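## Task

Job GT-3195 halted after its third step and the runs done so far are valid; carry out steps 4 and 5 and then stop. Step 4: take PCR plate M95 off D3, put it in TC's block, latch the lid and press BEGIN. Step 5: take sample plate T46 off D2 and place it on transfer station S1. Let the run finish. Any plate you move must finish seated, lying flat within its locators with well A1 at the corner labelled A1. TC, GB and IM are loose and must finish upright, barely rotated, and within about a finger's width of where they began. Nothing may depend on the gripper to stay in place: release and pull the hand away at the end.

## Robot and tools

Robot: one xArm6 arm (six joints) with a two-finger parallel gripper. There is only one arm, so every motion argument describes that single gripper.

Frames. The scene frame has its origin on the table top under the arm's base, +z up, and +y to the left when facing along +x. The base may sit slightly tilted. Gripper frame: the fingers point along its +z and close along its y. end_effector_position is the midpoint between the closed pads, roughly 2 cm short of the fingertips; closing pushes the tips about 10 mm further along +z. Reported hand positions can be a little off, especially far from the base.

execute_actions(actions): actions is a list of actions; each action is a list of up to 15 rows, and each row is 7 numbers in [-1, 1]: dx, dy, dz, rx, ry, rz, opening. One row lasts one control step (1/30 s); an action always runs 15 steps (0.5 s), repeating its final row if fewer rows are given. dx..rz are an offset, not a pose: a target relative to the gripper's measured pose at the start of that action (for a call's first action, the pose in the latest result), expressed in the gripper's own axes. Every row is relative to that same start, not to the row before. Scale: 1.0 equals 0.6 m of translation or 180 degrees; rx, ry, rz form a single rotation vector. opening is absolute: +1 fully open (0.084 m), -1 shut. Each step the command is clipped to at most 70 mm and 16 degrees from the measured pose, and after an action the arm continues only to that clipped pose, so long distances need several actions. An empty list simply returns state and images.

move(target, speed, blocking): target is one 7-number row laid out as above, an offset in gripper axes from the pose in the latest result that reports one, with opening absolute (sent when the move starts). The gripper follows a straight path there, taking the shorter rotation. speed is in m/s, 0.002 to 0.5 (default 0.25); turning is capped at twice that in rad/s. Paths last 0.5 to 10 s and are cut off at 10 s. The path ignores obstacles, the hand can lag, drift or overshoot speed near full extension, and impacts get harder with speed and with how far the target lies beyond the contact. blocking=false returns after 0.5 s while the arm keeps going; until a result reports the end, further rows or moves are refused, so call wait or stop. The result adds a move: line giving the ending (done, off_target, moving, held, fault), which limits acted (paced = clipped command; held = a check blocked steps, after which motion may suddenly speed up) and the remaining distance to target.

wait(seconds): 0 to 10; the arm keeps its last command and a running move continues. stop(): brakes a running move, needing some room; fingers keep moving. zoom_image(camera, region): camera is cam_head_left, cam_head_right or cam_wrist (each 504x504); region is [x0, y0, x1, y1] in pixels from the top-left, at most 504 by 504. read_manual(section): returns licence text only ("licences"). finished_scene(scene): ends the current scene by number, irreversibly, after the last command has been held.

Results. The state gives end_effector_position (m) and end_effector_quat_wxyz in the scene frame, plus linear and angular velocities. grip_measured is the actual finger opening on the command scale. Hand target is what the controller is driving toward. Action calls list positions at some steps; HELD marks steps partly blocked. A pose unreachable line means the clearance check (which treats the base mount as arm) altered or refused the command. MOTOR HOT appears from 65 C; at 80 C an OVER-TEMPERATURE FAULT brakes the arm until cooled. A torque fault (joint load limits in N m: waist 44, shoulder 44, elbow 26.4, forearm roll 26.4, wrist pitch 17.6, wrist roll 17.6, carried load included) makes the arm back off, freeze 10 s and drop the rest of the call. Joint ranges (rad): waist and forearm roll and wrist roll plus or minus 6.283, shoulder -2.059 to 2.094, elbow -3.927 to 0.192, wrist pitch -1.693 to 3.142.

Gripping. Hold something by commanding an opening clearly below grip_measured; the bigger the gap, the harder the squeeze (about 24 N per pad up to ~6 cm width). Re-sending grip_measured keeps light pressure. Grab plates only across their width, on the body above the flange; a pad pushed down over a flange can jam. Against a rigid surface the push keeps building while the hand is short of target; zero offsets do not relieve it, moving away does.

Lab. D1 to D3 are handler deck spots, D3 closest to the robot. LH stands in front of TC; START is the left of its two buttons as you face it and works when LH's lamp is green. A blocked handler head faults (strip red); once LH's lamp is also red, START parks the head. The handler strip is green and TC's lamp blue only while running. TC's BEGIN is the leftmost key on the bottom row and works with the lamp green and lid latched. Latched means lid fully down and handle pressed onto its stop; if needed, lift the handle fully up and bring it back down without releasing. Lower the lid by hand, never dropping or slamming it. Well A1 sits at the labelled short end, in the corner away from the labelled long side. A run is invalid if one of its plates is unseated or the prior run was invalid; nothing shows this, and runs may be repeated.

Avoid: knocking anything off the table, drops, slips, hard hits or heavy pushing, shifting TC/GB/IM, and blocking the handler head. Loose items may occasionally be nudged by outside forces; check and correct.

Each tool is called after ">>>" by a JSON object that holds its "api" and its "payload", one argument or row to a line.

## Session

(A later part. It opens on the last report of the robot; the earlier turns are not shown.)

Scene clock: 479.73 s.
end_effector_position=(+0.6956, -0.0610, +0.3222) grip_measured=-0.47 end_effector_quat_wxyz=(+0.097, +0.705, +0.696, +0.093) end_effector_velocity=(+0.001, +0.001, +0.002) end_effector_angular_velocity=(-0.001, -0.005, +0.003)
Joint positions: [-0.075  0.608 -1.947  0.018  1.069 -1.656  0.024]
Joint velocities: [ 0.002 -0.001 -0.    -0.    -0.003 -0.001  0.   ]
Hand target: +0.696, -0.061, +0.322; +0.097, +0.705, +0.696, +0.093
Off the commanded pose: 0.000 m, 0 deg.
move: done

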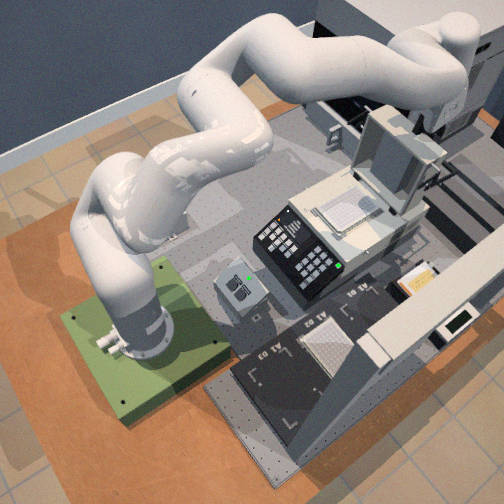

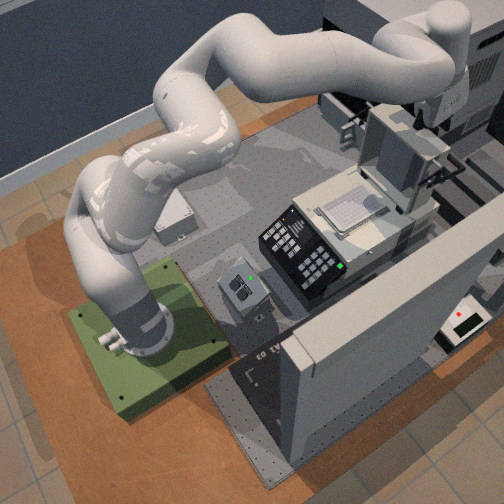

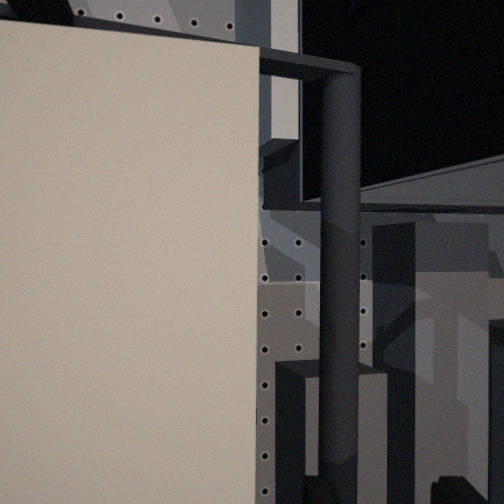

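>>> {"api": "move", "payload": {
  "target": [0,-0.006,0.097,0,0,0,-0.45],
  "speed": 0.012
}}

Scene clock: 488.50 s.
end_effector_position=(+0.7150, -0.0623, +0.3101) grip_measured=-0.46 end_effector_quat_wxyz=(+0.124, +0.702, +0.692, +0.116) end_effector_velocity=(+0.000, +0.001, -0.000) end_effector_angular_velocity=(-0.000, -0.000, +0.002)
Joint positions: [-0.074  0.632 -1.923  0.019  0.95  -1.657  0.024]
Joint velocities: [ 0.002  0.001 -0.001 -0.    -0.    -0.    -0.   ]
Hand target: +0.706, -0.061, +0.266; +0.097, +0.705, +0.696, +0.093
Off the commanded pose: 0.046 m, 4 deg.
move: off_target

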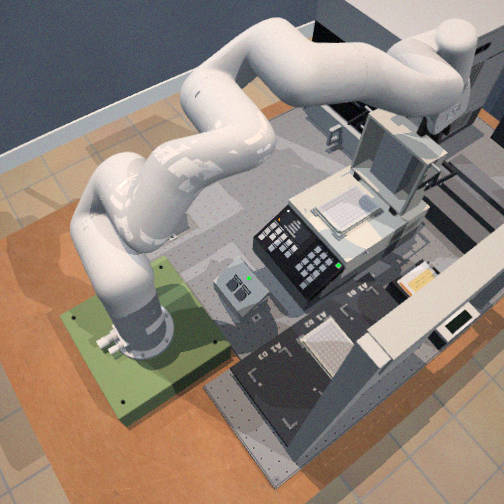

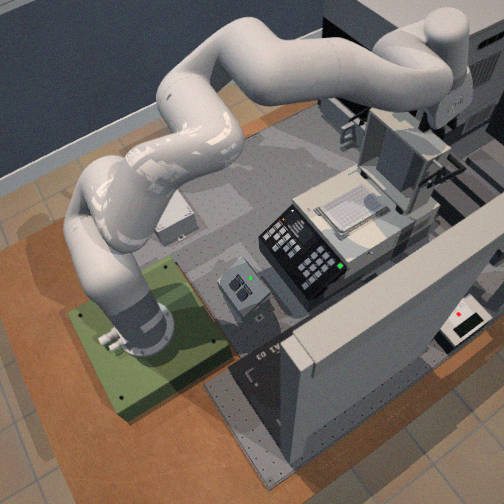

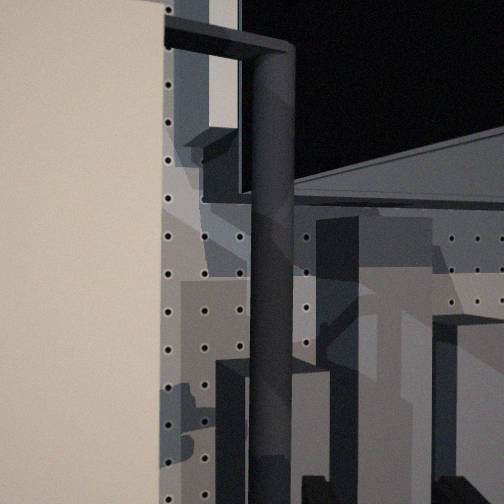

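>>> {"api": "move", "payload": {
  "target": [0,0,-0.12,0,0,0,1],
  "speed": 0.04
}}

Scene clock: 522.13 s.
end_effector_position=(+0.7273, -0.0633, +0.3381) grip_measured=+1.00 end_effector_quat_wxyz=(+0.145, +0.698, +0.689, +0.134) end_effector_velocity=(+0.000, +0.000, +0.000) end_effector_angular_velocity=(-0.000, -0.000, +0.001)
Joint positions: [-0.074  0.633 -1.977  0.019  0.947 -1.657  0.084]
Joint velocities: [ 0.001  0.001 -0.001  0.     0.    -0.     0.   ]
Hand target: +0.727, -0.063, +0.338; +0.145, +0.698, +0.689, +0.134
Off the commanded pose: 0.054 m, 3 deg.
TORQUE FAULT: the external load on joint 3 (elbow) reached its load limit, and the arm stopped for 10 seconds. That time counts as 20 of the actions that you can send in this scene. The arm's remaining commands of this call were not run. Joint 3 (elbow) moved back by up to 3 degrees. The arm holds there, with its grip as last carried out, and accepts commands again: back off and push less far. The arm stops again, at the same cost, whenever a joint's load reaches its limit.
move: fault

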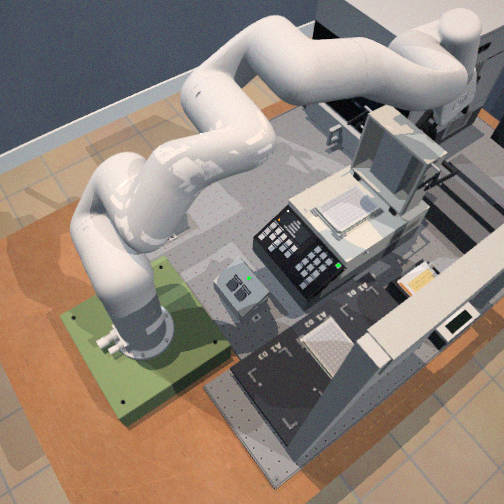

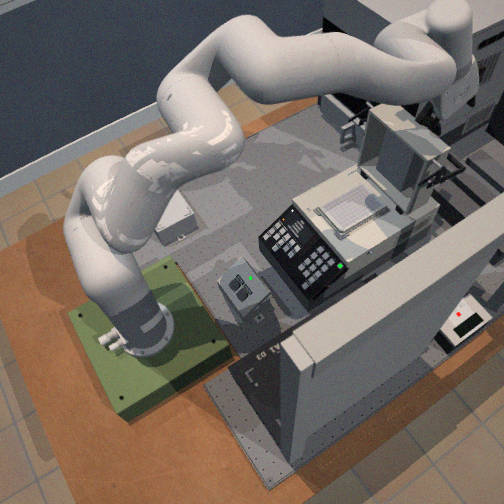

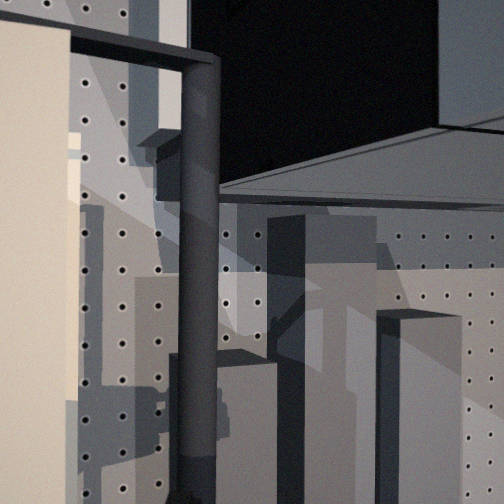

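>>> {"api": "execute_actions", "payload": {
  "actions": [
    [[0,0,0,0,0,0,0.2]],
    [[0,0,0,0,0,0,0.2]]
  ]
}}

>>> {"api": "move", "payload": {
  "target": [0,0.03,-0.12,0,0,0,0.2],
  "speed": 0.03
}}

Scene clock: 527.30 s.
end_effector_position=(+0.7273, -0.0633, +0.3381) grip_measured=+0.19 end_effector_quat_wxyz=(+0.145, +0.698, +0.689, +0.134) end_effector_velocity=(+0.000, -0.000, +0.001) end_effector_angular_velocity=(+0.000, -0.001, -0.001)
Joint positions: [-0.074  0.633 -1.977  0.019  0.947 -1.657  0.052]
Joint velocities: [-0.001 -0.001 -0.     0.     0.     0.     0.   ]
Hand target: +0.727, -0.063, +0.338; +0.145, +0.698, +0.689, +0.134
Off the commanded pose: 0.000 m, 0 deg.
Step readings (end_effector_position; steps 1 to 15: 1st action; 16 to 30: 2nd action):
0: (+0.7273, -0.0633, +0.3381)
1: (+0.7273, -0.0633, +0.3381)
2: (+0.7273, -0.0633, +0.3381)
4: (+0.7273, -0.0633, +0.3381)
8: (+0.7273, -0.0633, +0.3380)
15: (+0.7273, -0.0633, +0.3381)
16: (+0.7273, -0.0633, +0.3381)
17: (+0.7273, -0.0633, +0.3381)
19: (+0.7273, -0.0633, +0.3381)
23: (+0.7273, -0.0633, +0.3381)
30: end_effector_position above

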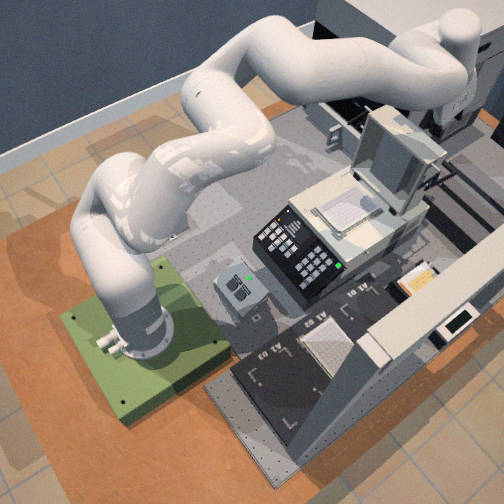

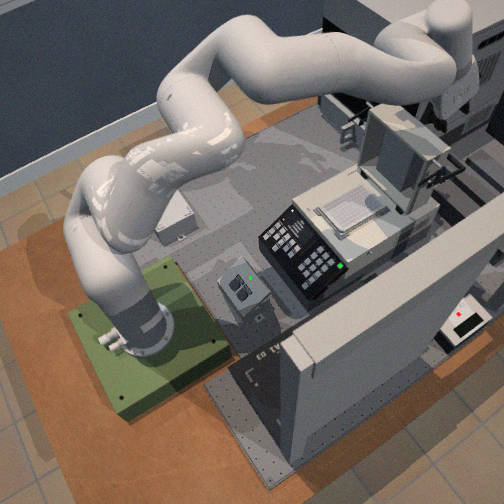

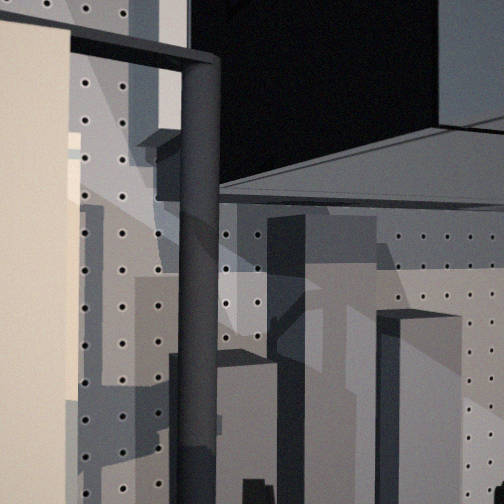

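Scene clock: 530.07 s.
end_effector_position=(+0.7163, -0.0621, +0.4112) grip_measured=+0.19 end_effector_quat_wxyz=(+0.145, +0.698, +0.689, +0.134) end_effector_velocity=(-0.001, -0.001, -0.004) end_effector_angular_velocity=(+0.001, +0.008, -0.001)
Joint positions: [-0.074  0.609 -2.148  0.017  1.143 -1.653  0.052]
Joint velocities: [-0.001  0.004 -0.001 -0.     0.004  0.001 -0.   ]
Hand target: +0.716, -0.062, +0.411; +0.145, +0.698, +0.689, +0.134
Off the commanded pose: 0.000 m, 0 deg.
move: done

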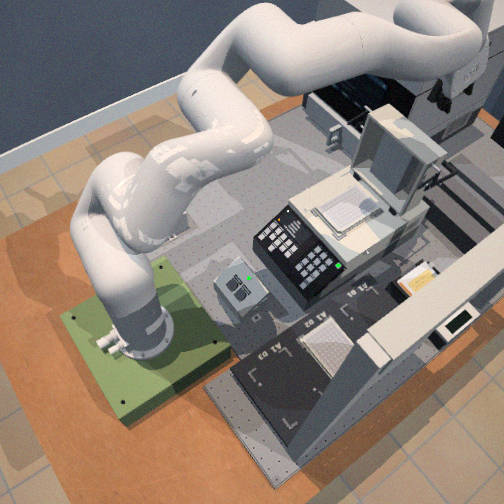

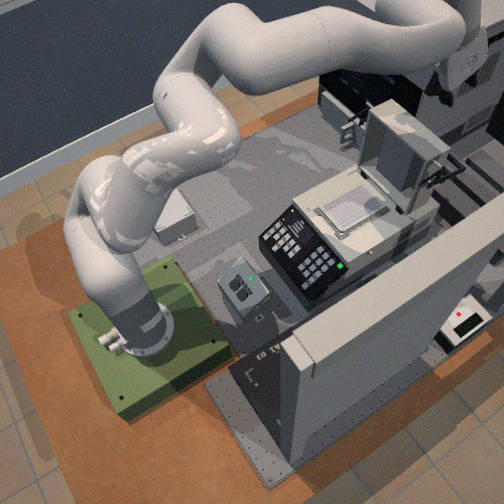

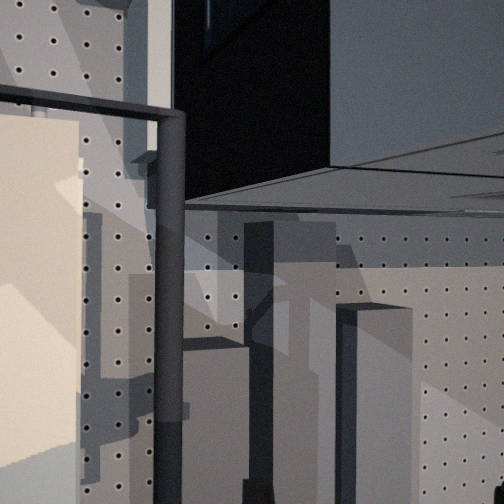

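>>> {"api": "move", "payload": {
  "target": [0,-0.14,-0.04,0.127,0,0,1],
  "speed": 0.06
}}

Scene clock: 538.40 s.
end_effector_position=(+0.6296, -0.0610, +0.4009) grip_measured=+1.00 end_effector_quat_wxyz=(+0.004, +0.713, +0.702, -0.006) end_effector_velocity=(-0.001, +0.000, +0.001) end_effector_angular_velocity=(+0.000, +0.006, -0.000)
Joint positions: [-0.073  0.746 -2.49  -0.015  1.744 -1.647  0.084]
Joint velocities: [ 0.001  0.016 -0.031 -0.     0.022  0.001  0.   ]
Hand target: +0.630, -0.061, +0.401; +0.004, +0.713, +0.702, -0.006
Off the commanded pose: 0.000 m, 0 deg.
move: done

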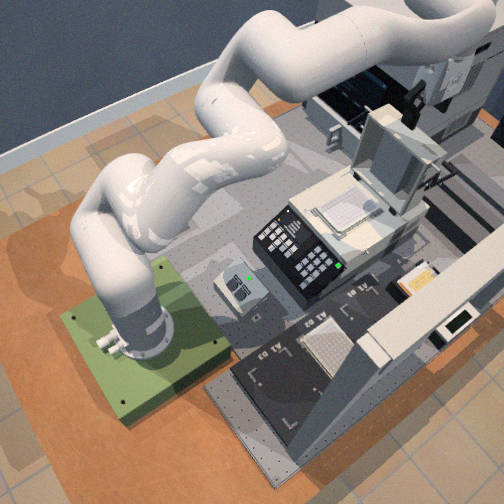

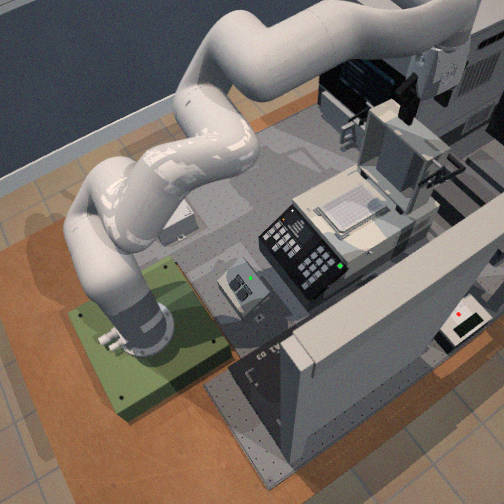

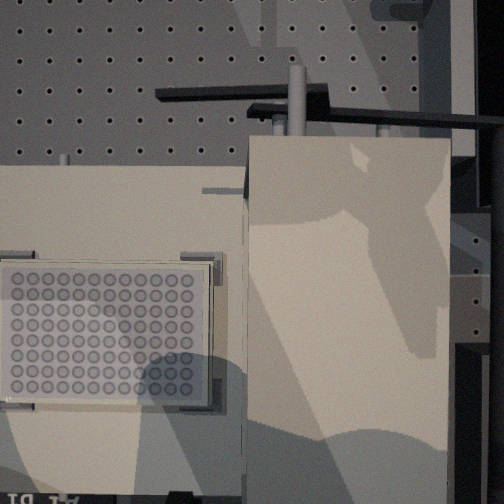

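>>> {"api": "move", "payload": {
  "target": [0,0,0.12,0,0,0,1],
  "speed": 0.02
}}

>>> {"api": "execute_actions", "payload": {
  "actions": [
    [[0,0,0,0,0,0,0.1]],
    [[0,0,0,0,0,0,0.1]],
    [[0,0,0,0,0,0,0.1]]
  ]
}}

Scene clock: 547.27 s.
end_effector_position=(+0.6294, -0.0620, +0.3289) grip_measured=+1.00 end_effector_quat_wxyz=(+0.004, +0.713, +0.702, -0.006) end_effector_velocity=(+0.001, -0.001, +0.002) end_effector_angular_velocity=(-0.000, -0.006, -0.003)
Joint positions: [-0.075  0.609 -2.053 -0.015  1.444 -1.645  0.084]
Joint velocities: [-0.001 -0.004  0.002  0.    -0.004  0.002  0.   ]
Hand target: +0.629, -0.062, +0.329; +0.004, +0.713, +0.702, -0.006
Off the commanded pose: 0.000 m, 0 deg.
move: done

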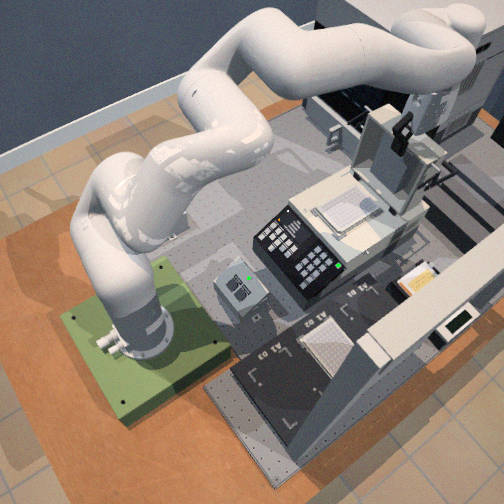

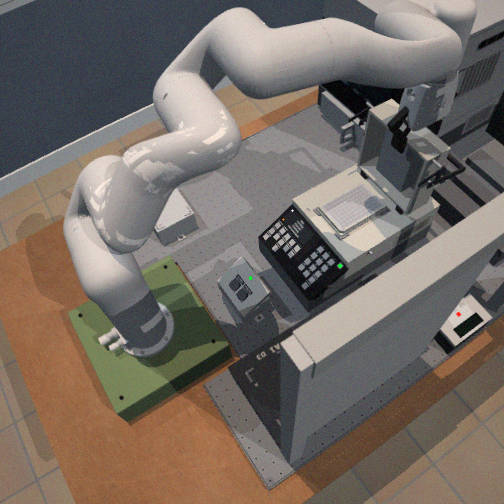

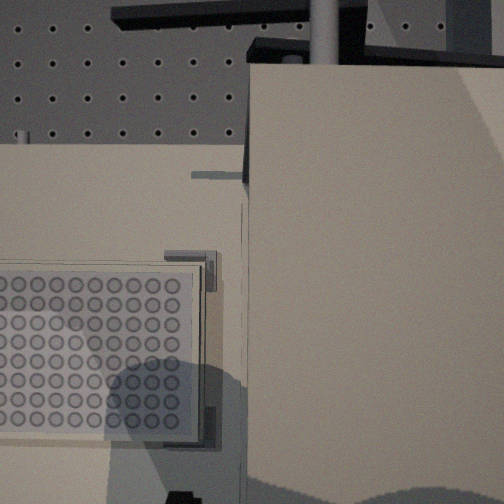

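Scene clock: 548.77 s.
end_effector_position=(+0.6291, -0.0620, +0.3291) grip_measured=+0.44 end_effector_quat_wxyz=(+0.004, +0.713, +0.702, -0.006) end_effector_velocity=(+0.000, +0.000, -0.001) end_effector_angular_velocity=(+0.000, +0.001, +0.000)
Joint positions: [-0.075  0.609 -2.053 -0.015  1.445 -1.645  0.063]
Joint velocities: [ 0.     0.001  0.    -0.    -0.    -0.     0.   ]
Hand target: +0.629, -0.062, +0.329; +0.004, +0.713, +0.702, -0.006
Off the commanded pose: 0.000 m, 0 deg.
Step readings (end_effector_position; steps 1 to 15: 1st action; 16 to 30: 2nd action; 31 to 45: 3rd action):
0: (+0.6294, -0.0620, +0.3289)
1: (+0.6294, -0.0620, +0.3290)
2: (+0.6294, -0.0620, +0.3291)
4: (+0.6292, -0.0620, +0.3291)
8: (+0.6290, -0.0620, +0.3292)
15: (+0.6291, -0.0620, +0.3291)
16: (+0.6291, -0.0620, +0.3291)
17: (+0.6291, -0.0620, +0.3291)
19: (+0.6291, -0.0620, +0.3291)
23: (+0.6291, -0.0620, +0.3291)
30: (+0.6291, -0.0620, +0.3291)
31: (+0.6291, -0.0620, +0.3291)
32: (+0.6291, -0.0620, +0.3291)
34: (+0.6291, -0.0620, +0.3291)
38: (+0.6291, -0.0620, +0.3291)
45: end_effector_position above

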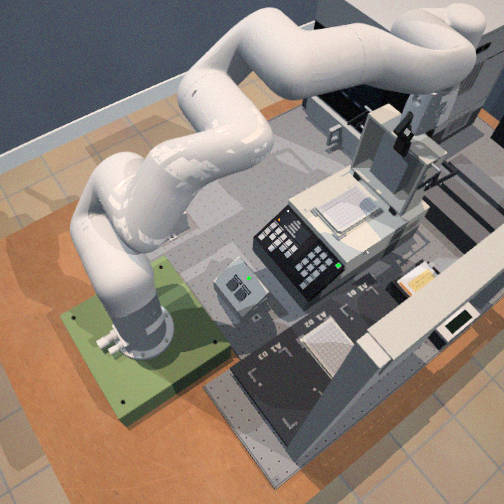

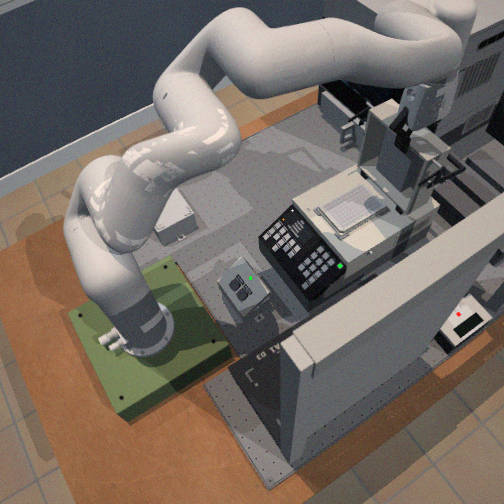

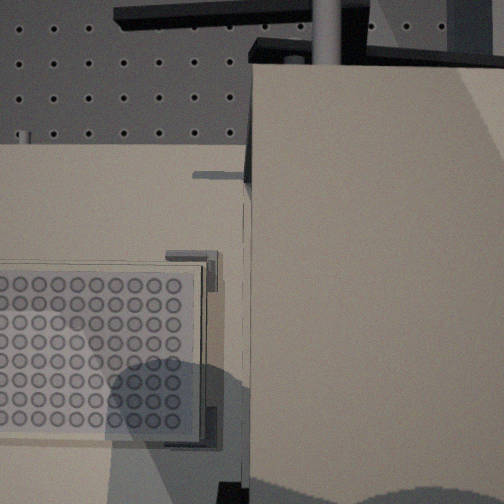

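>>> {"api": "move", "payload": {
  "target": [0,-0.077,0.0018,-0.0833,0,0,0.1],
  "speed": 0.015
}}

>>> {"api": "move", "payload": {
  "target": [0,-0.077,0.0018,-0.0833,0,0,0.1],
  "speed": 0.015
}}

Scene clock: 569.77 s.
end_effector_position=(+0.5829, -0.0615, +0.3284) grip_measured=+0.45 end_effector_quat_wxyz=(+0.097, +0.706, +0.696, +0.086) end_effector_velocity=(-0.000, +0.001, -0.001) end_effector_angular_velocity=(-0.000, -0.002, +0.001)
Joint positions: [-0.091  0.176 -1.343  0.012  0.907 -1.671  0.063]
Joint velocities: [ 0.001 -0.002  0.005  0.    -0.005 -0.    -0.   ]
Hand target: +0.583, -0.061, +0.328; +0.097, +0.706, +0.696, +0.086
Off the commanded pose: 0.000 m, 0 deg.
move: done

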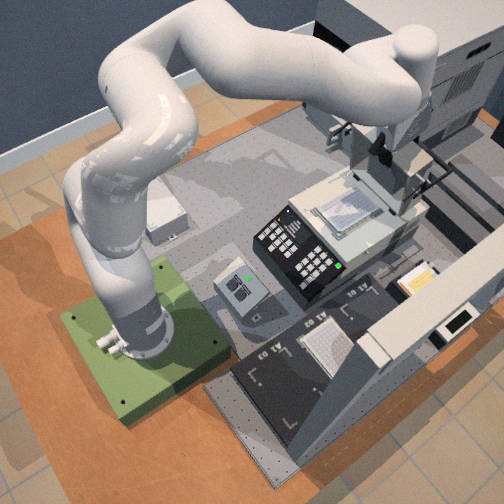

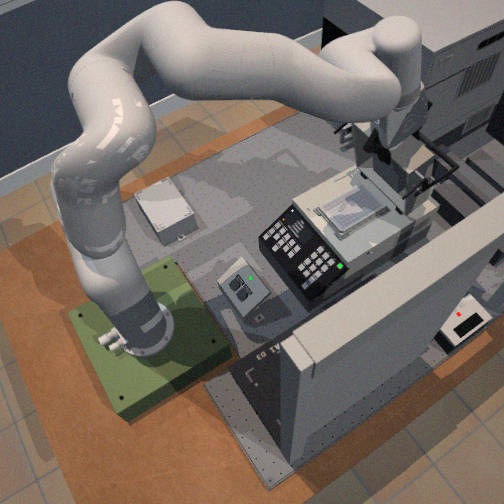

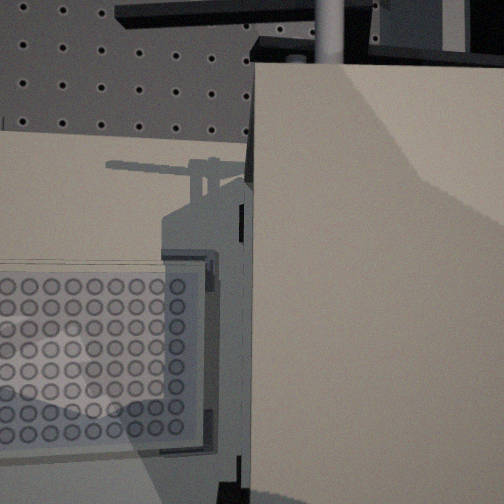

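Scene clock: 578.70 s.
end_effector_position=(+0.5383, -0.0611, +0.3151) grip_measured=+0.45 end_effector_quat_wxyz=(+0.187, +0.688, +0.679, +0.176) end_effector_velocity=(-0.001, -0.001, -0.001) end_effector_angular_velocity=(-0.001, -0.001, -0.000)
Joint positions: [-0.102 -0.091 -0.858  0.092  0.431 -1.751  0.063]
Joint velocities: [-0.002 -0.002  0.004  0.002 -0.004 -0.003  0.   ]
Hand target: +0.538, -0.061, +0.316; +0.188, +0.687, +0.679, +0.176
Off the commanded pose: 0.000 m, 0 deg.
move: done

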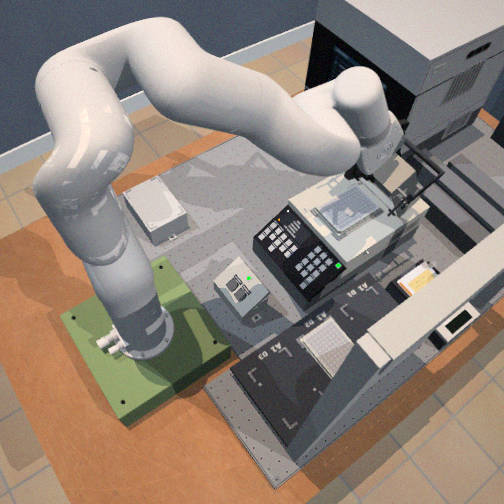

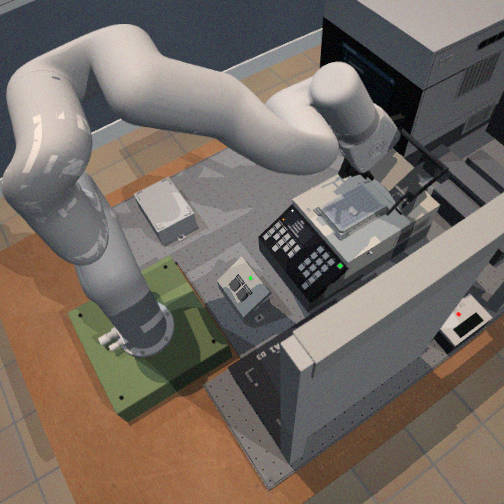

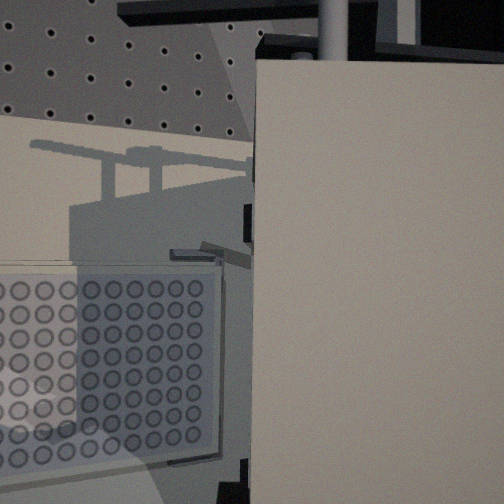

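>>> {"api": "move", "payload": {
  "target": [0,-0.077,0.0018,-0.0833,0,0,0.1],
  "speed": 0.015
}}

>>> {"api": "move", "payload": {
  "target": [0,-0.077,0.0018,-0.0833,0,0,0.1],
  "speed": 0.015
}}

Scene clock: 591.53 s.
end_effector_position=(+0.4982, -0.0611, +0.2908) grip_measured=+0.46 end_effector_quat_wxyz=(+0.274, +0.659, +0.651, +0.260) end_effector_velocity=(-0.001, +0.001, -0.001) end_effector_angular_velocity=(+0.006, -0.012, +0.007)
Joint positions: [ 0.032 -0.189 -0.559  0.903 -0.044 -2.46   0.063]
Joint velocities: [ 0.025  0.006 -0.023  0.207 -0.003 -0.19  -0.   ]
Hand target: +0.498, -0.061, +0.291; +0.275, +0.658, +0.650, +0.261
Off the commanded pose: 0.001 m, 0 deg.
move: done

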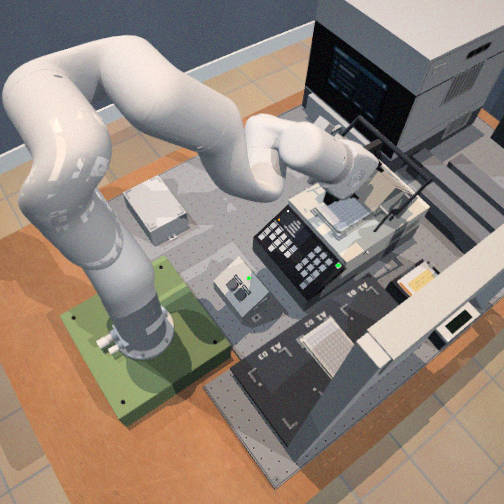

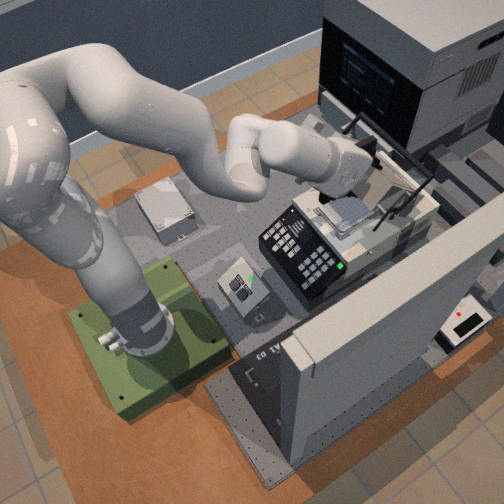

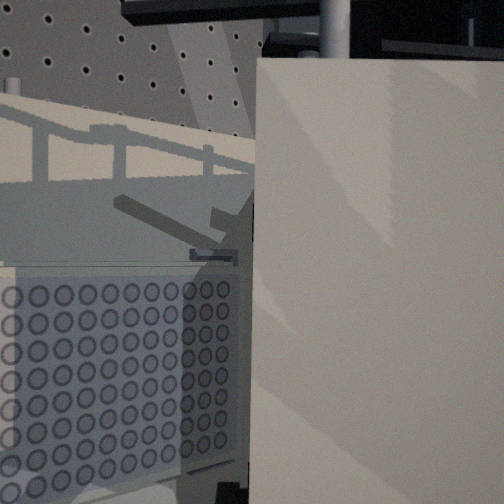

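Scene clock: 600.47 s.
end_effector_position=(+0.4655, -0.0607, +0.2566) grip_measured=+0.47 end_effector_quat_wxyz=(+0.356, +0.618, +0.612, +0.342) end_effector_velocity=(-0.000, +0.000, +0.000) end_effector_angular_velocity=(-0.001, -0.004, +0.001)
Joint positions: [-0.106 -0.216 -0.575  2.807  0.255 -4.454  0.064]
Joint velocities: [-0.001 -0.003  0.004  0.003  0.005 -0.005 -0.   ]
Hand target: +0.466, -0.061, +0.257; +0.357, +0.617, +0.612, +0.343
Off the commanded pose: 0.001 m, 0 deg.
move: done

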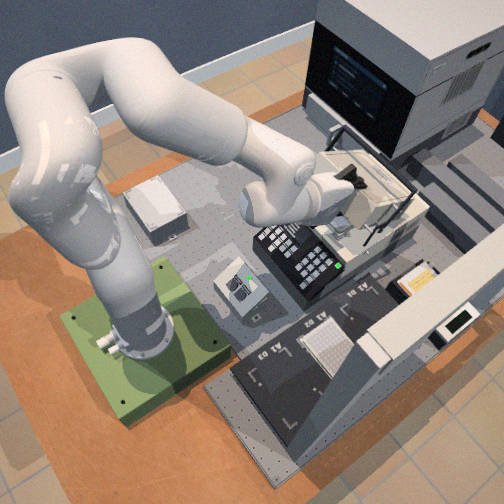

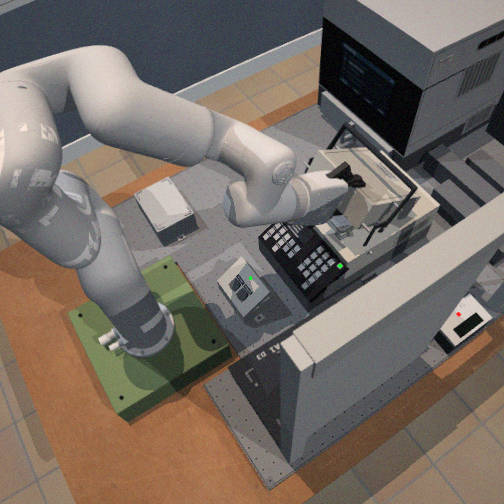

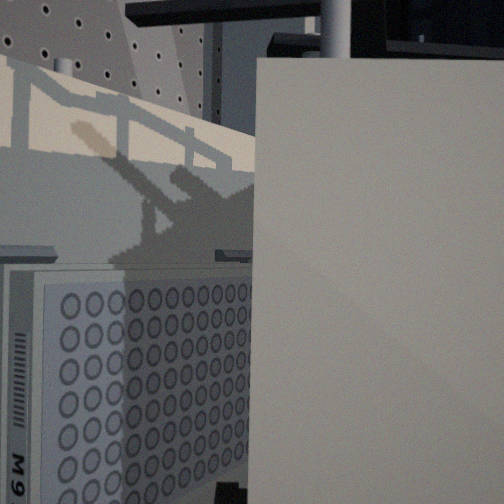

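>>> {"api": "move", "payload": {
  "target": [0,-0.077,0.0018,-0.0833,0,0,0.1],
  "speed": 0.015
}}

>>> {"api": "execute_actions", "payload": {
  "actions": [
    [[0,0,0,0,0,0,0.56]],
    [[0,0,0,0,0,0,0.56]]
  ]
}}

>>> {"api": "move", "payload": {
  "target": [0,0,-0.022,0,0,0,0.56],
  "speed": 0.005
}}

Scene clock: 616.20 s.
end_effector_position=(+0.4429, -0.0611, +0.2164) grip_measured=+0.47 end_effector_quat_wxyz=(+0.434, +0.566, +0.562, +0.419) end_effector_velocity=(-0.000, +0.001, -0.001) end_effector_angular_velocity=(+0.001, -0.000, +0.002)
Joint positions: [-0.197 -0.151 -0.291  2.896  0.863 -4.619  0.064]
Joint velocities: [ 0.001  0.005  0.002  0.     0.007 -0.001  0.   ]
Hand target: +0.443, -0.061, +0.216; +0.434, +0.566, +0.562, +0.419
Off the commanded pose: 0.000 m, 0 deg.
move: done

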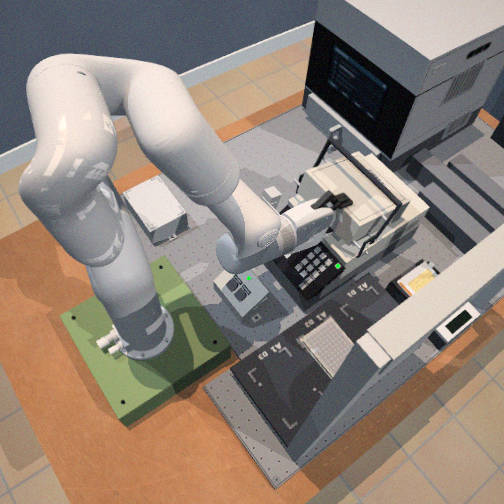

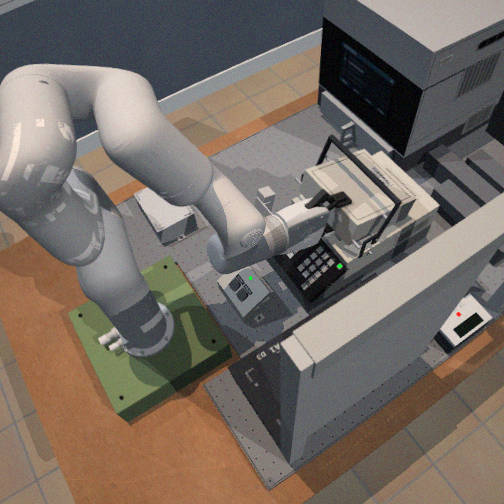

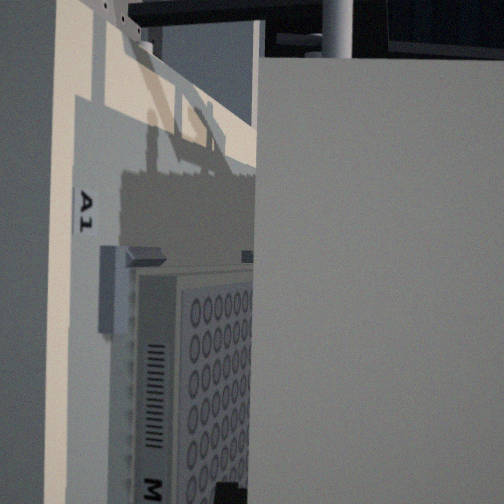

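Scene clock: 617.20 s.
end_effector_position=(+0.4419, -0.0613, +0.2154) grip_measured=+0.56 end_effector_quat_wxyz=(+0.433, +0.567, +0.563, +0.418) end_effector_velocity=(+0.001, +0.000, +0.001) end_effector_angular_velocity=(-0.002, -0.002, +0.001)
Joint positions: [-0.198 -0.151 -0.289  2.896  0.862 -4.619  0.067]
Joint velocities: [ 0.001 -0.001 -0.001  0.    -0.    -0.001 -0.   ]
Hand target: +0.442, -0.061, +0.215; +0.433, +0.567, +0.563, +0.418
Off the commanded pose: 0.000 m, 0 deg.
Step readings (end_effector_position; steps 1 to 15: 1st action; 16 to 30: 2nd action):
0: (+0.4429, -0.0611, +0.2164)
1: (+0.4429, -0.0611, +0.2164)
2: (+0.4429, -0.0611, +0.2164)
4: (+0.4408, -0.0615, +0.2143)
8: (+0.4381, -0.0615, +0.2109)
15: (+0.4417, -0.0613, +0.2151)
16: (+0.4420, -0.0612, +0.2155)
17: (+0.4421, -0.0613, +0.2156)
19: (+0.4420, -0.0613, +0.2155)
23: (+0.4420, -0.0613, +0.2154)
30: end_effector_position above

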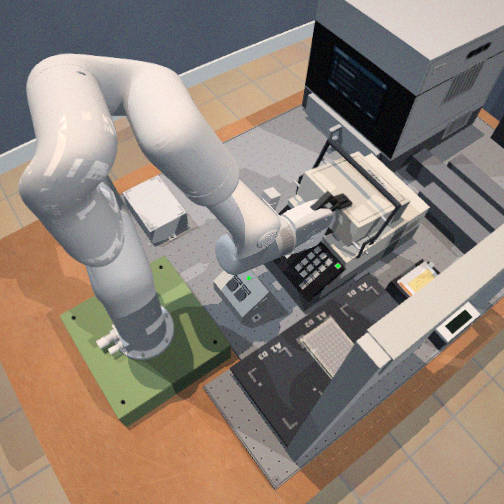

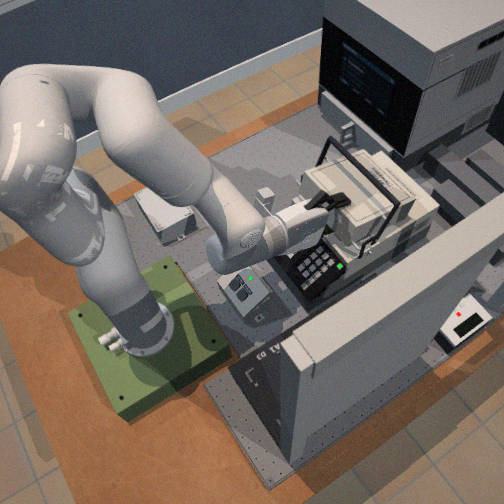

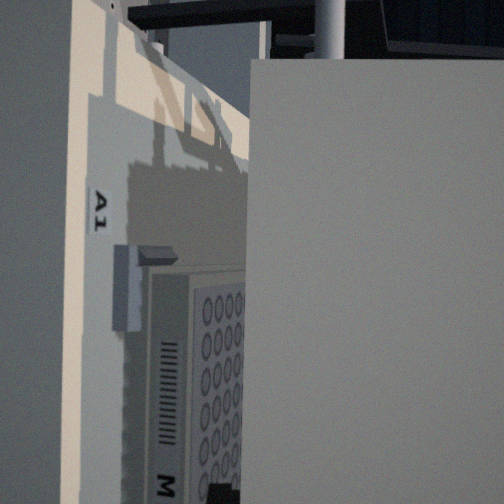

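Scene clock: 620.07 s.
end_effector_position=(+0.4293, -0.0610, +0.2190) grip_measured=+0.56 end_effector_quat_wxyz=(+0.433, +0.567, +0.563, +0.418) end_effector_velocity=(-0.000, -0.000, +0.000) end_effector_angular_velocity=(-0.000, -0.001, -0.000)
Joint positions: [-0.206 -0.21  -0.246  2.882  0.848 -4.61   0.067]
Joint velocities: [-0.001 -0.002  0.    -0.001 -0.     0.001 -0.   ]
Hand target: +0.429, -0.061, +0.219; +0.433, +0.567, +0.563, +0.418
Off the commanded pose: 0.000 m, 0 deg.
move: done

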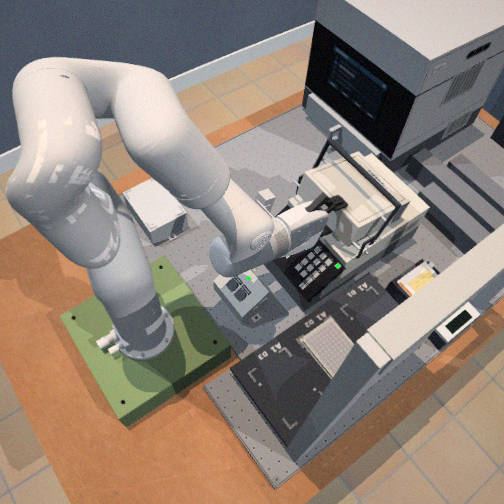

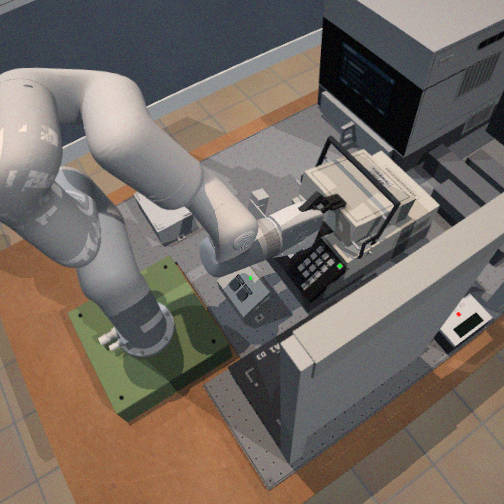

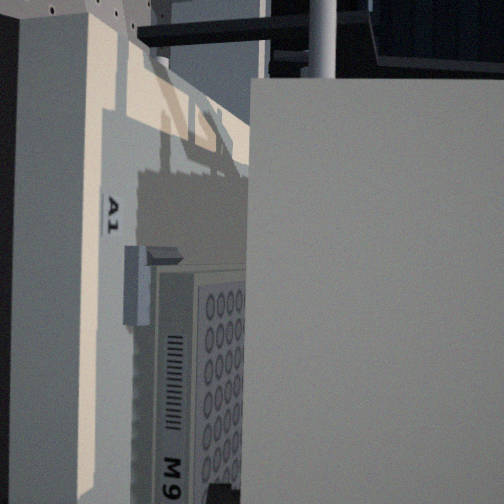

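>>> {"api": "move", "payload": {
  "target": [0,-0.0414,-0.0015,-0.0417,0,0,0.5],
  "speed": 0.008
}}

>>> {"api": "move", "payload": {
  "target": [0,-0.033,-0.0015,-0.033,0,0,0.5],
  "speed": 0.006
}}

Scene clock: 633.87 s.
end_effector_position=(+0.4220, -0.0613, +0.1958) grip_measured=+0.50 end_effector_quat_wxyz=(+0.469, +0.537, +0.534, +0.455) end_effector_velocity=(-0.001, +0.000, -0.001) end_effector_angular_velocity=(+0.001, +0.001, -0.000)
Joint positions: [-0.262 -0.007 -0.181  2.87   1.243 -4.677  0.065]
Joint velocities: [-0.     0.003  0.003  0.     0.004 -0.001  0.   ]
Hand target: +0.422, -0.061, +0.195; +0.469, +0.537, +0.534, +0.454
Off the commanded pose: 0.001 m, 0 deg.
move: done

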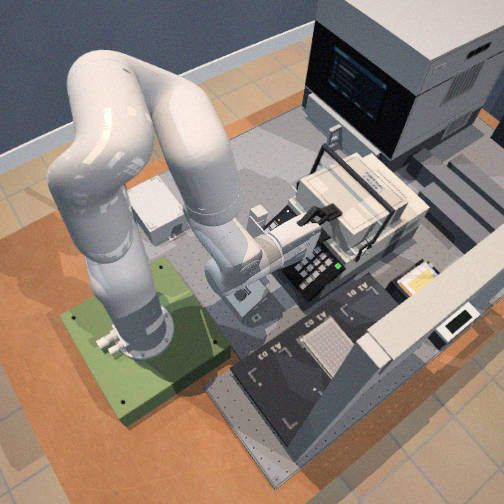

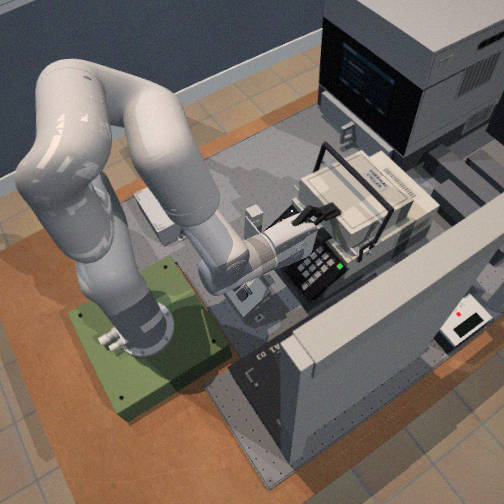

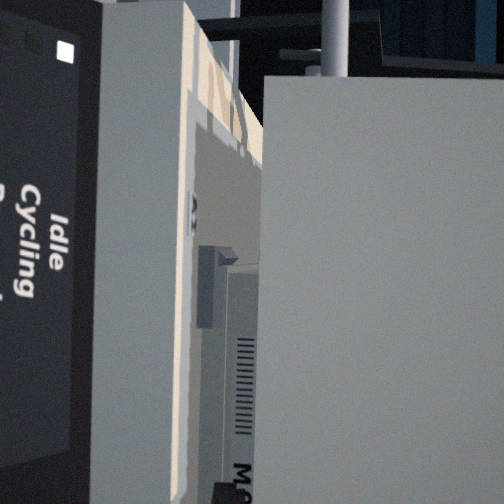

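Scene clock: 642.73 s.
end_effector_position=(+0.4231, -0.0626, +0.1911) grip_measured=+0.48 end_effector_quat_wxyz=(+0.510, +0.499, +0.499, +0.492) end_effector_velocity=(-0.001, -0.000, -0.000) end_effector_angular_velocity=(+0.000, -0.001, -0.001)
Joint positions: [-0.314  0.219 -0.188  2.829  1.605 -4.741  0.064]
Joint velocities: [-0.002  0.003  0.001 -0.001  0.004 -0.001 -0.   ]
Hand target: +0.418, -0.061, +0.177; +0.497, +0.511, +0.510, +0.482
Off the commanded pose: 0.016 m, 3 deg.
move: off_target

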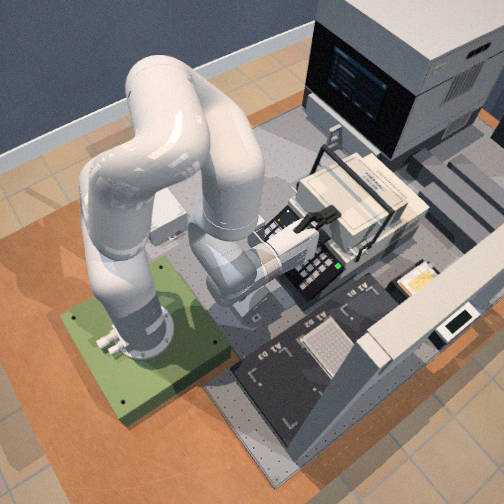

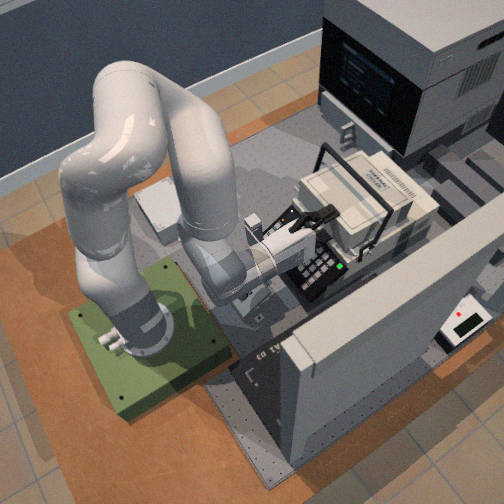

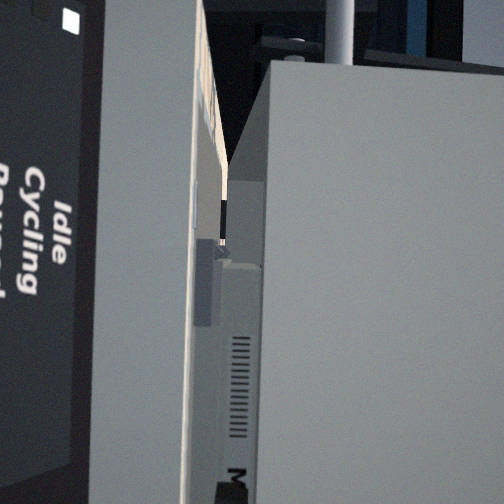

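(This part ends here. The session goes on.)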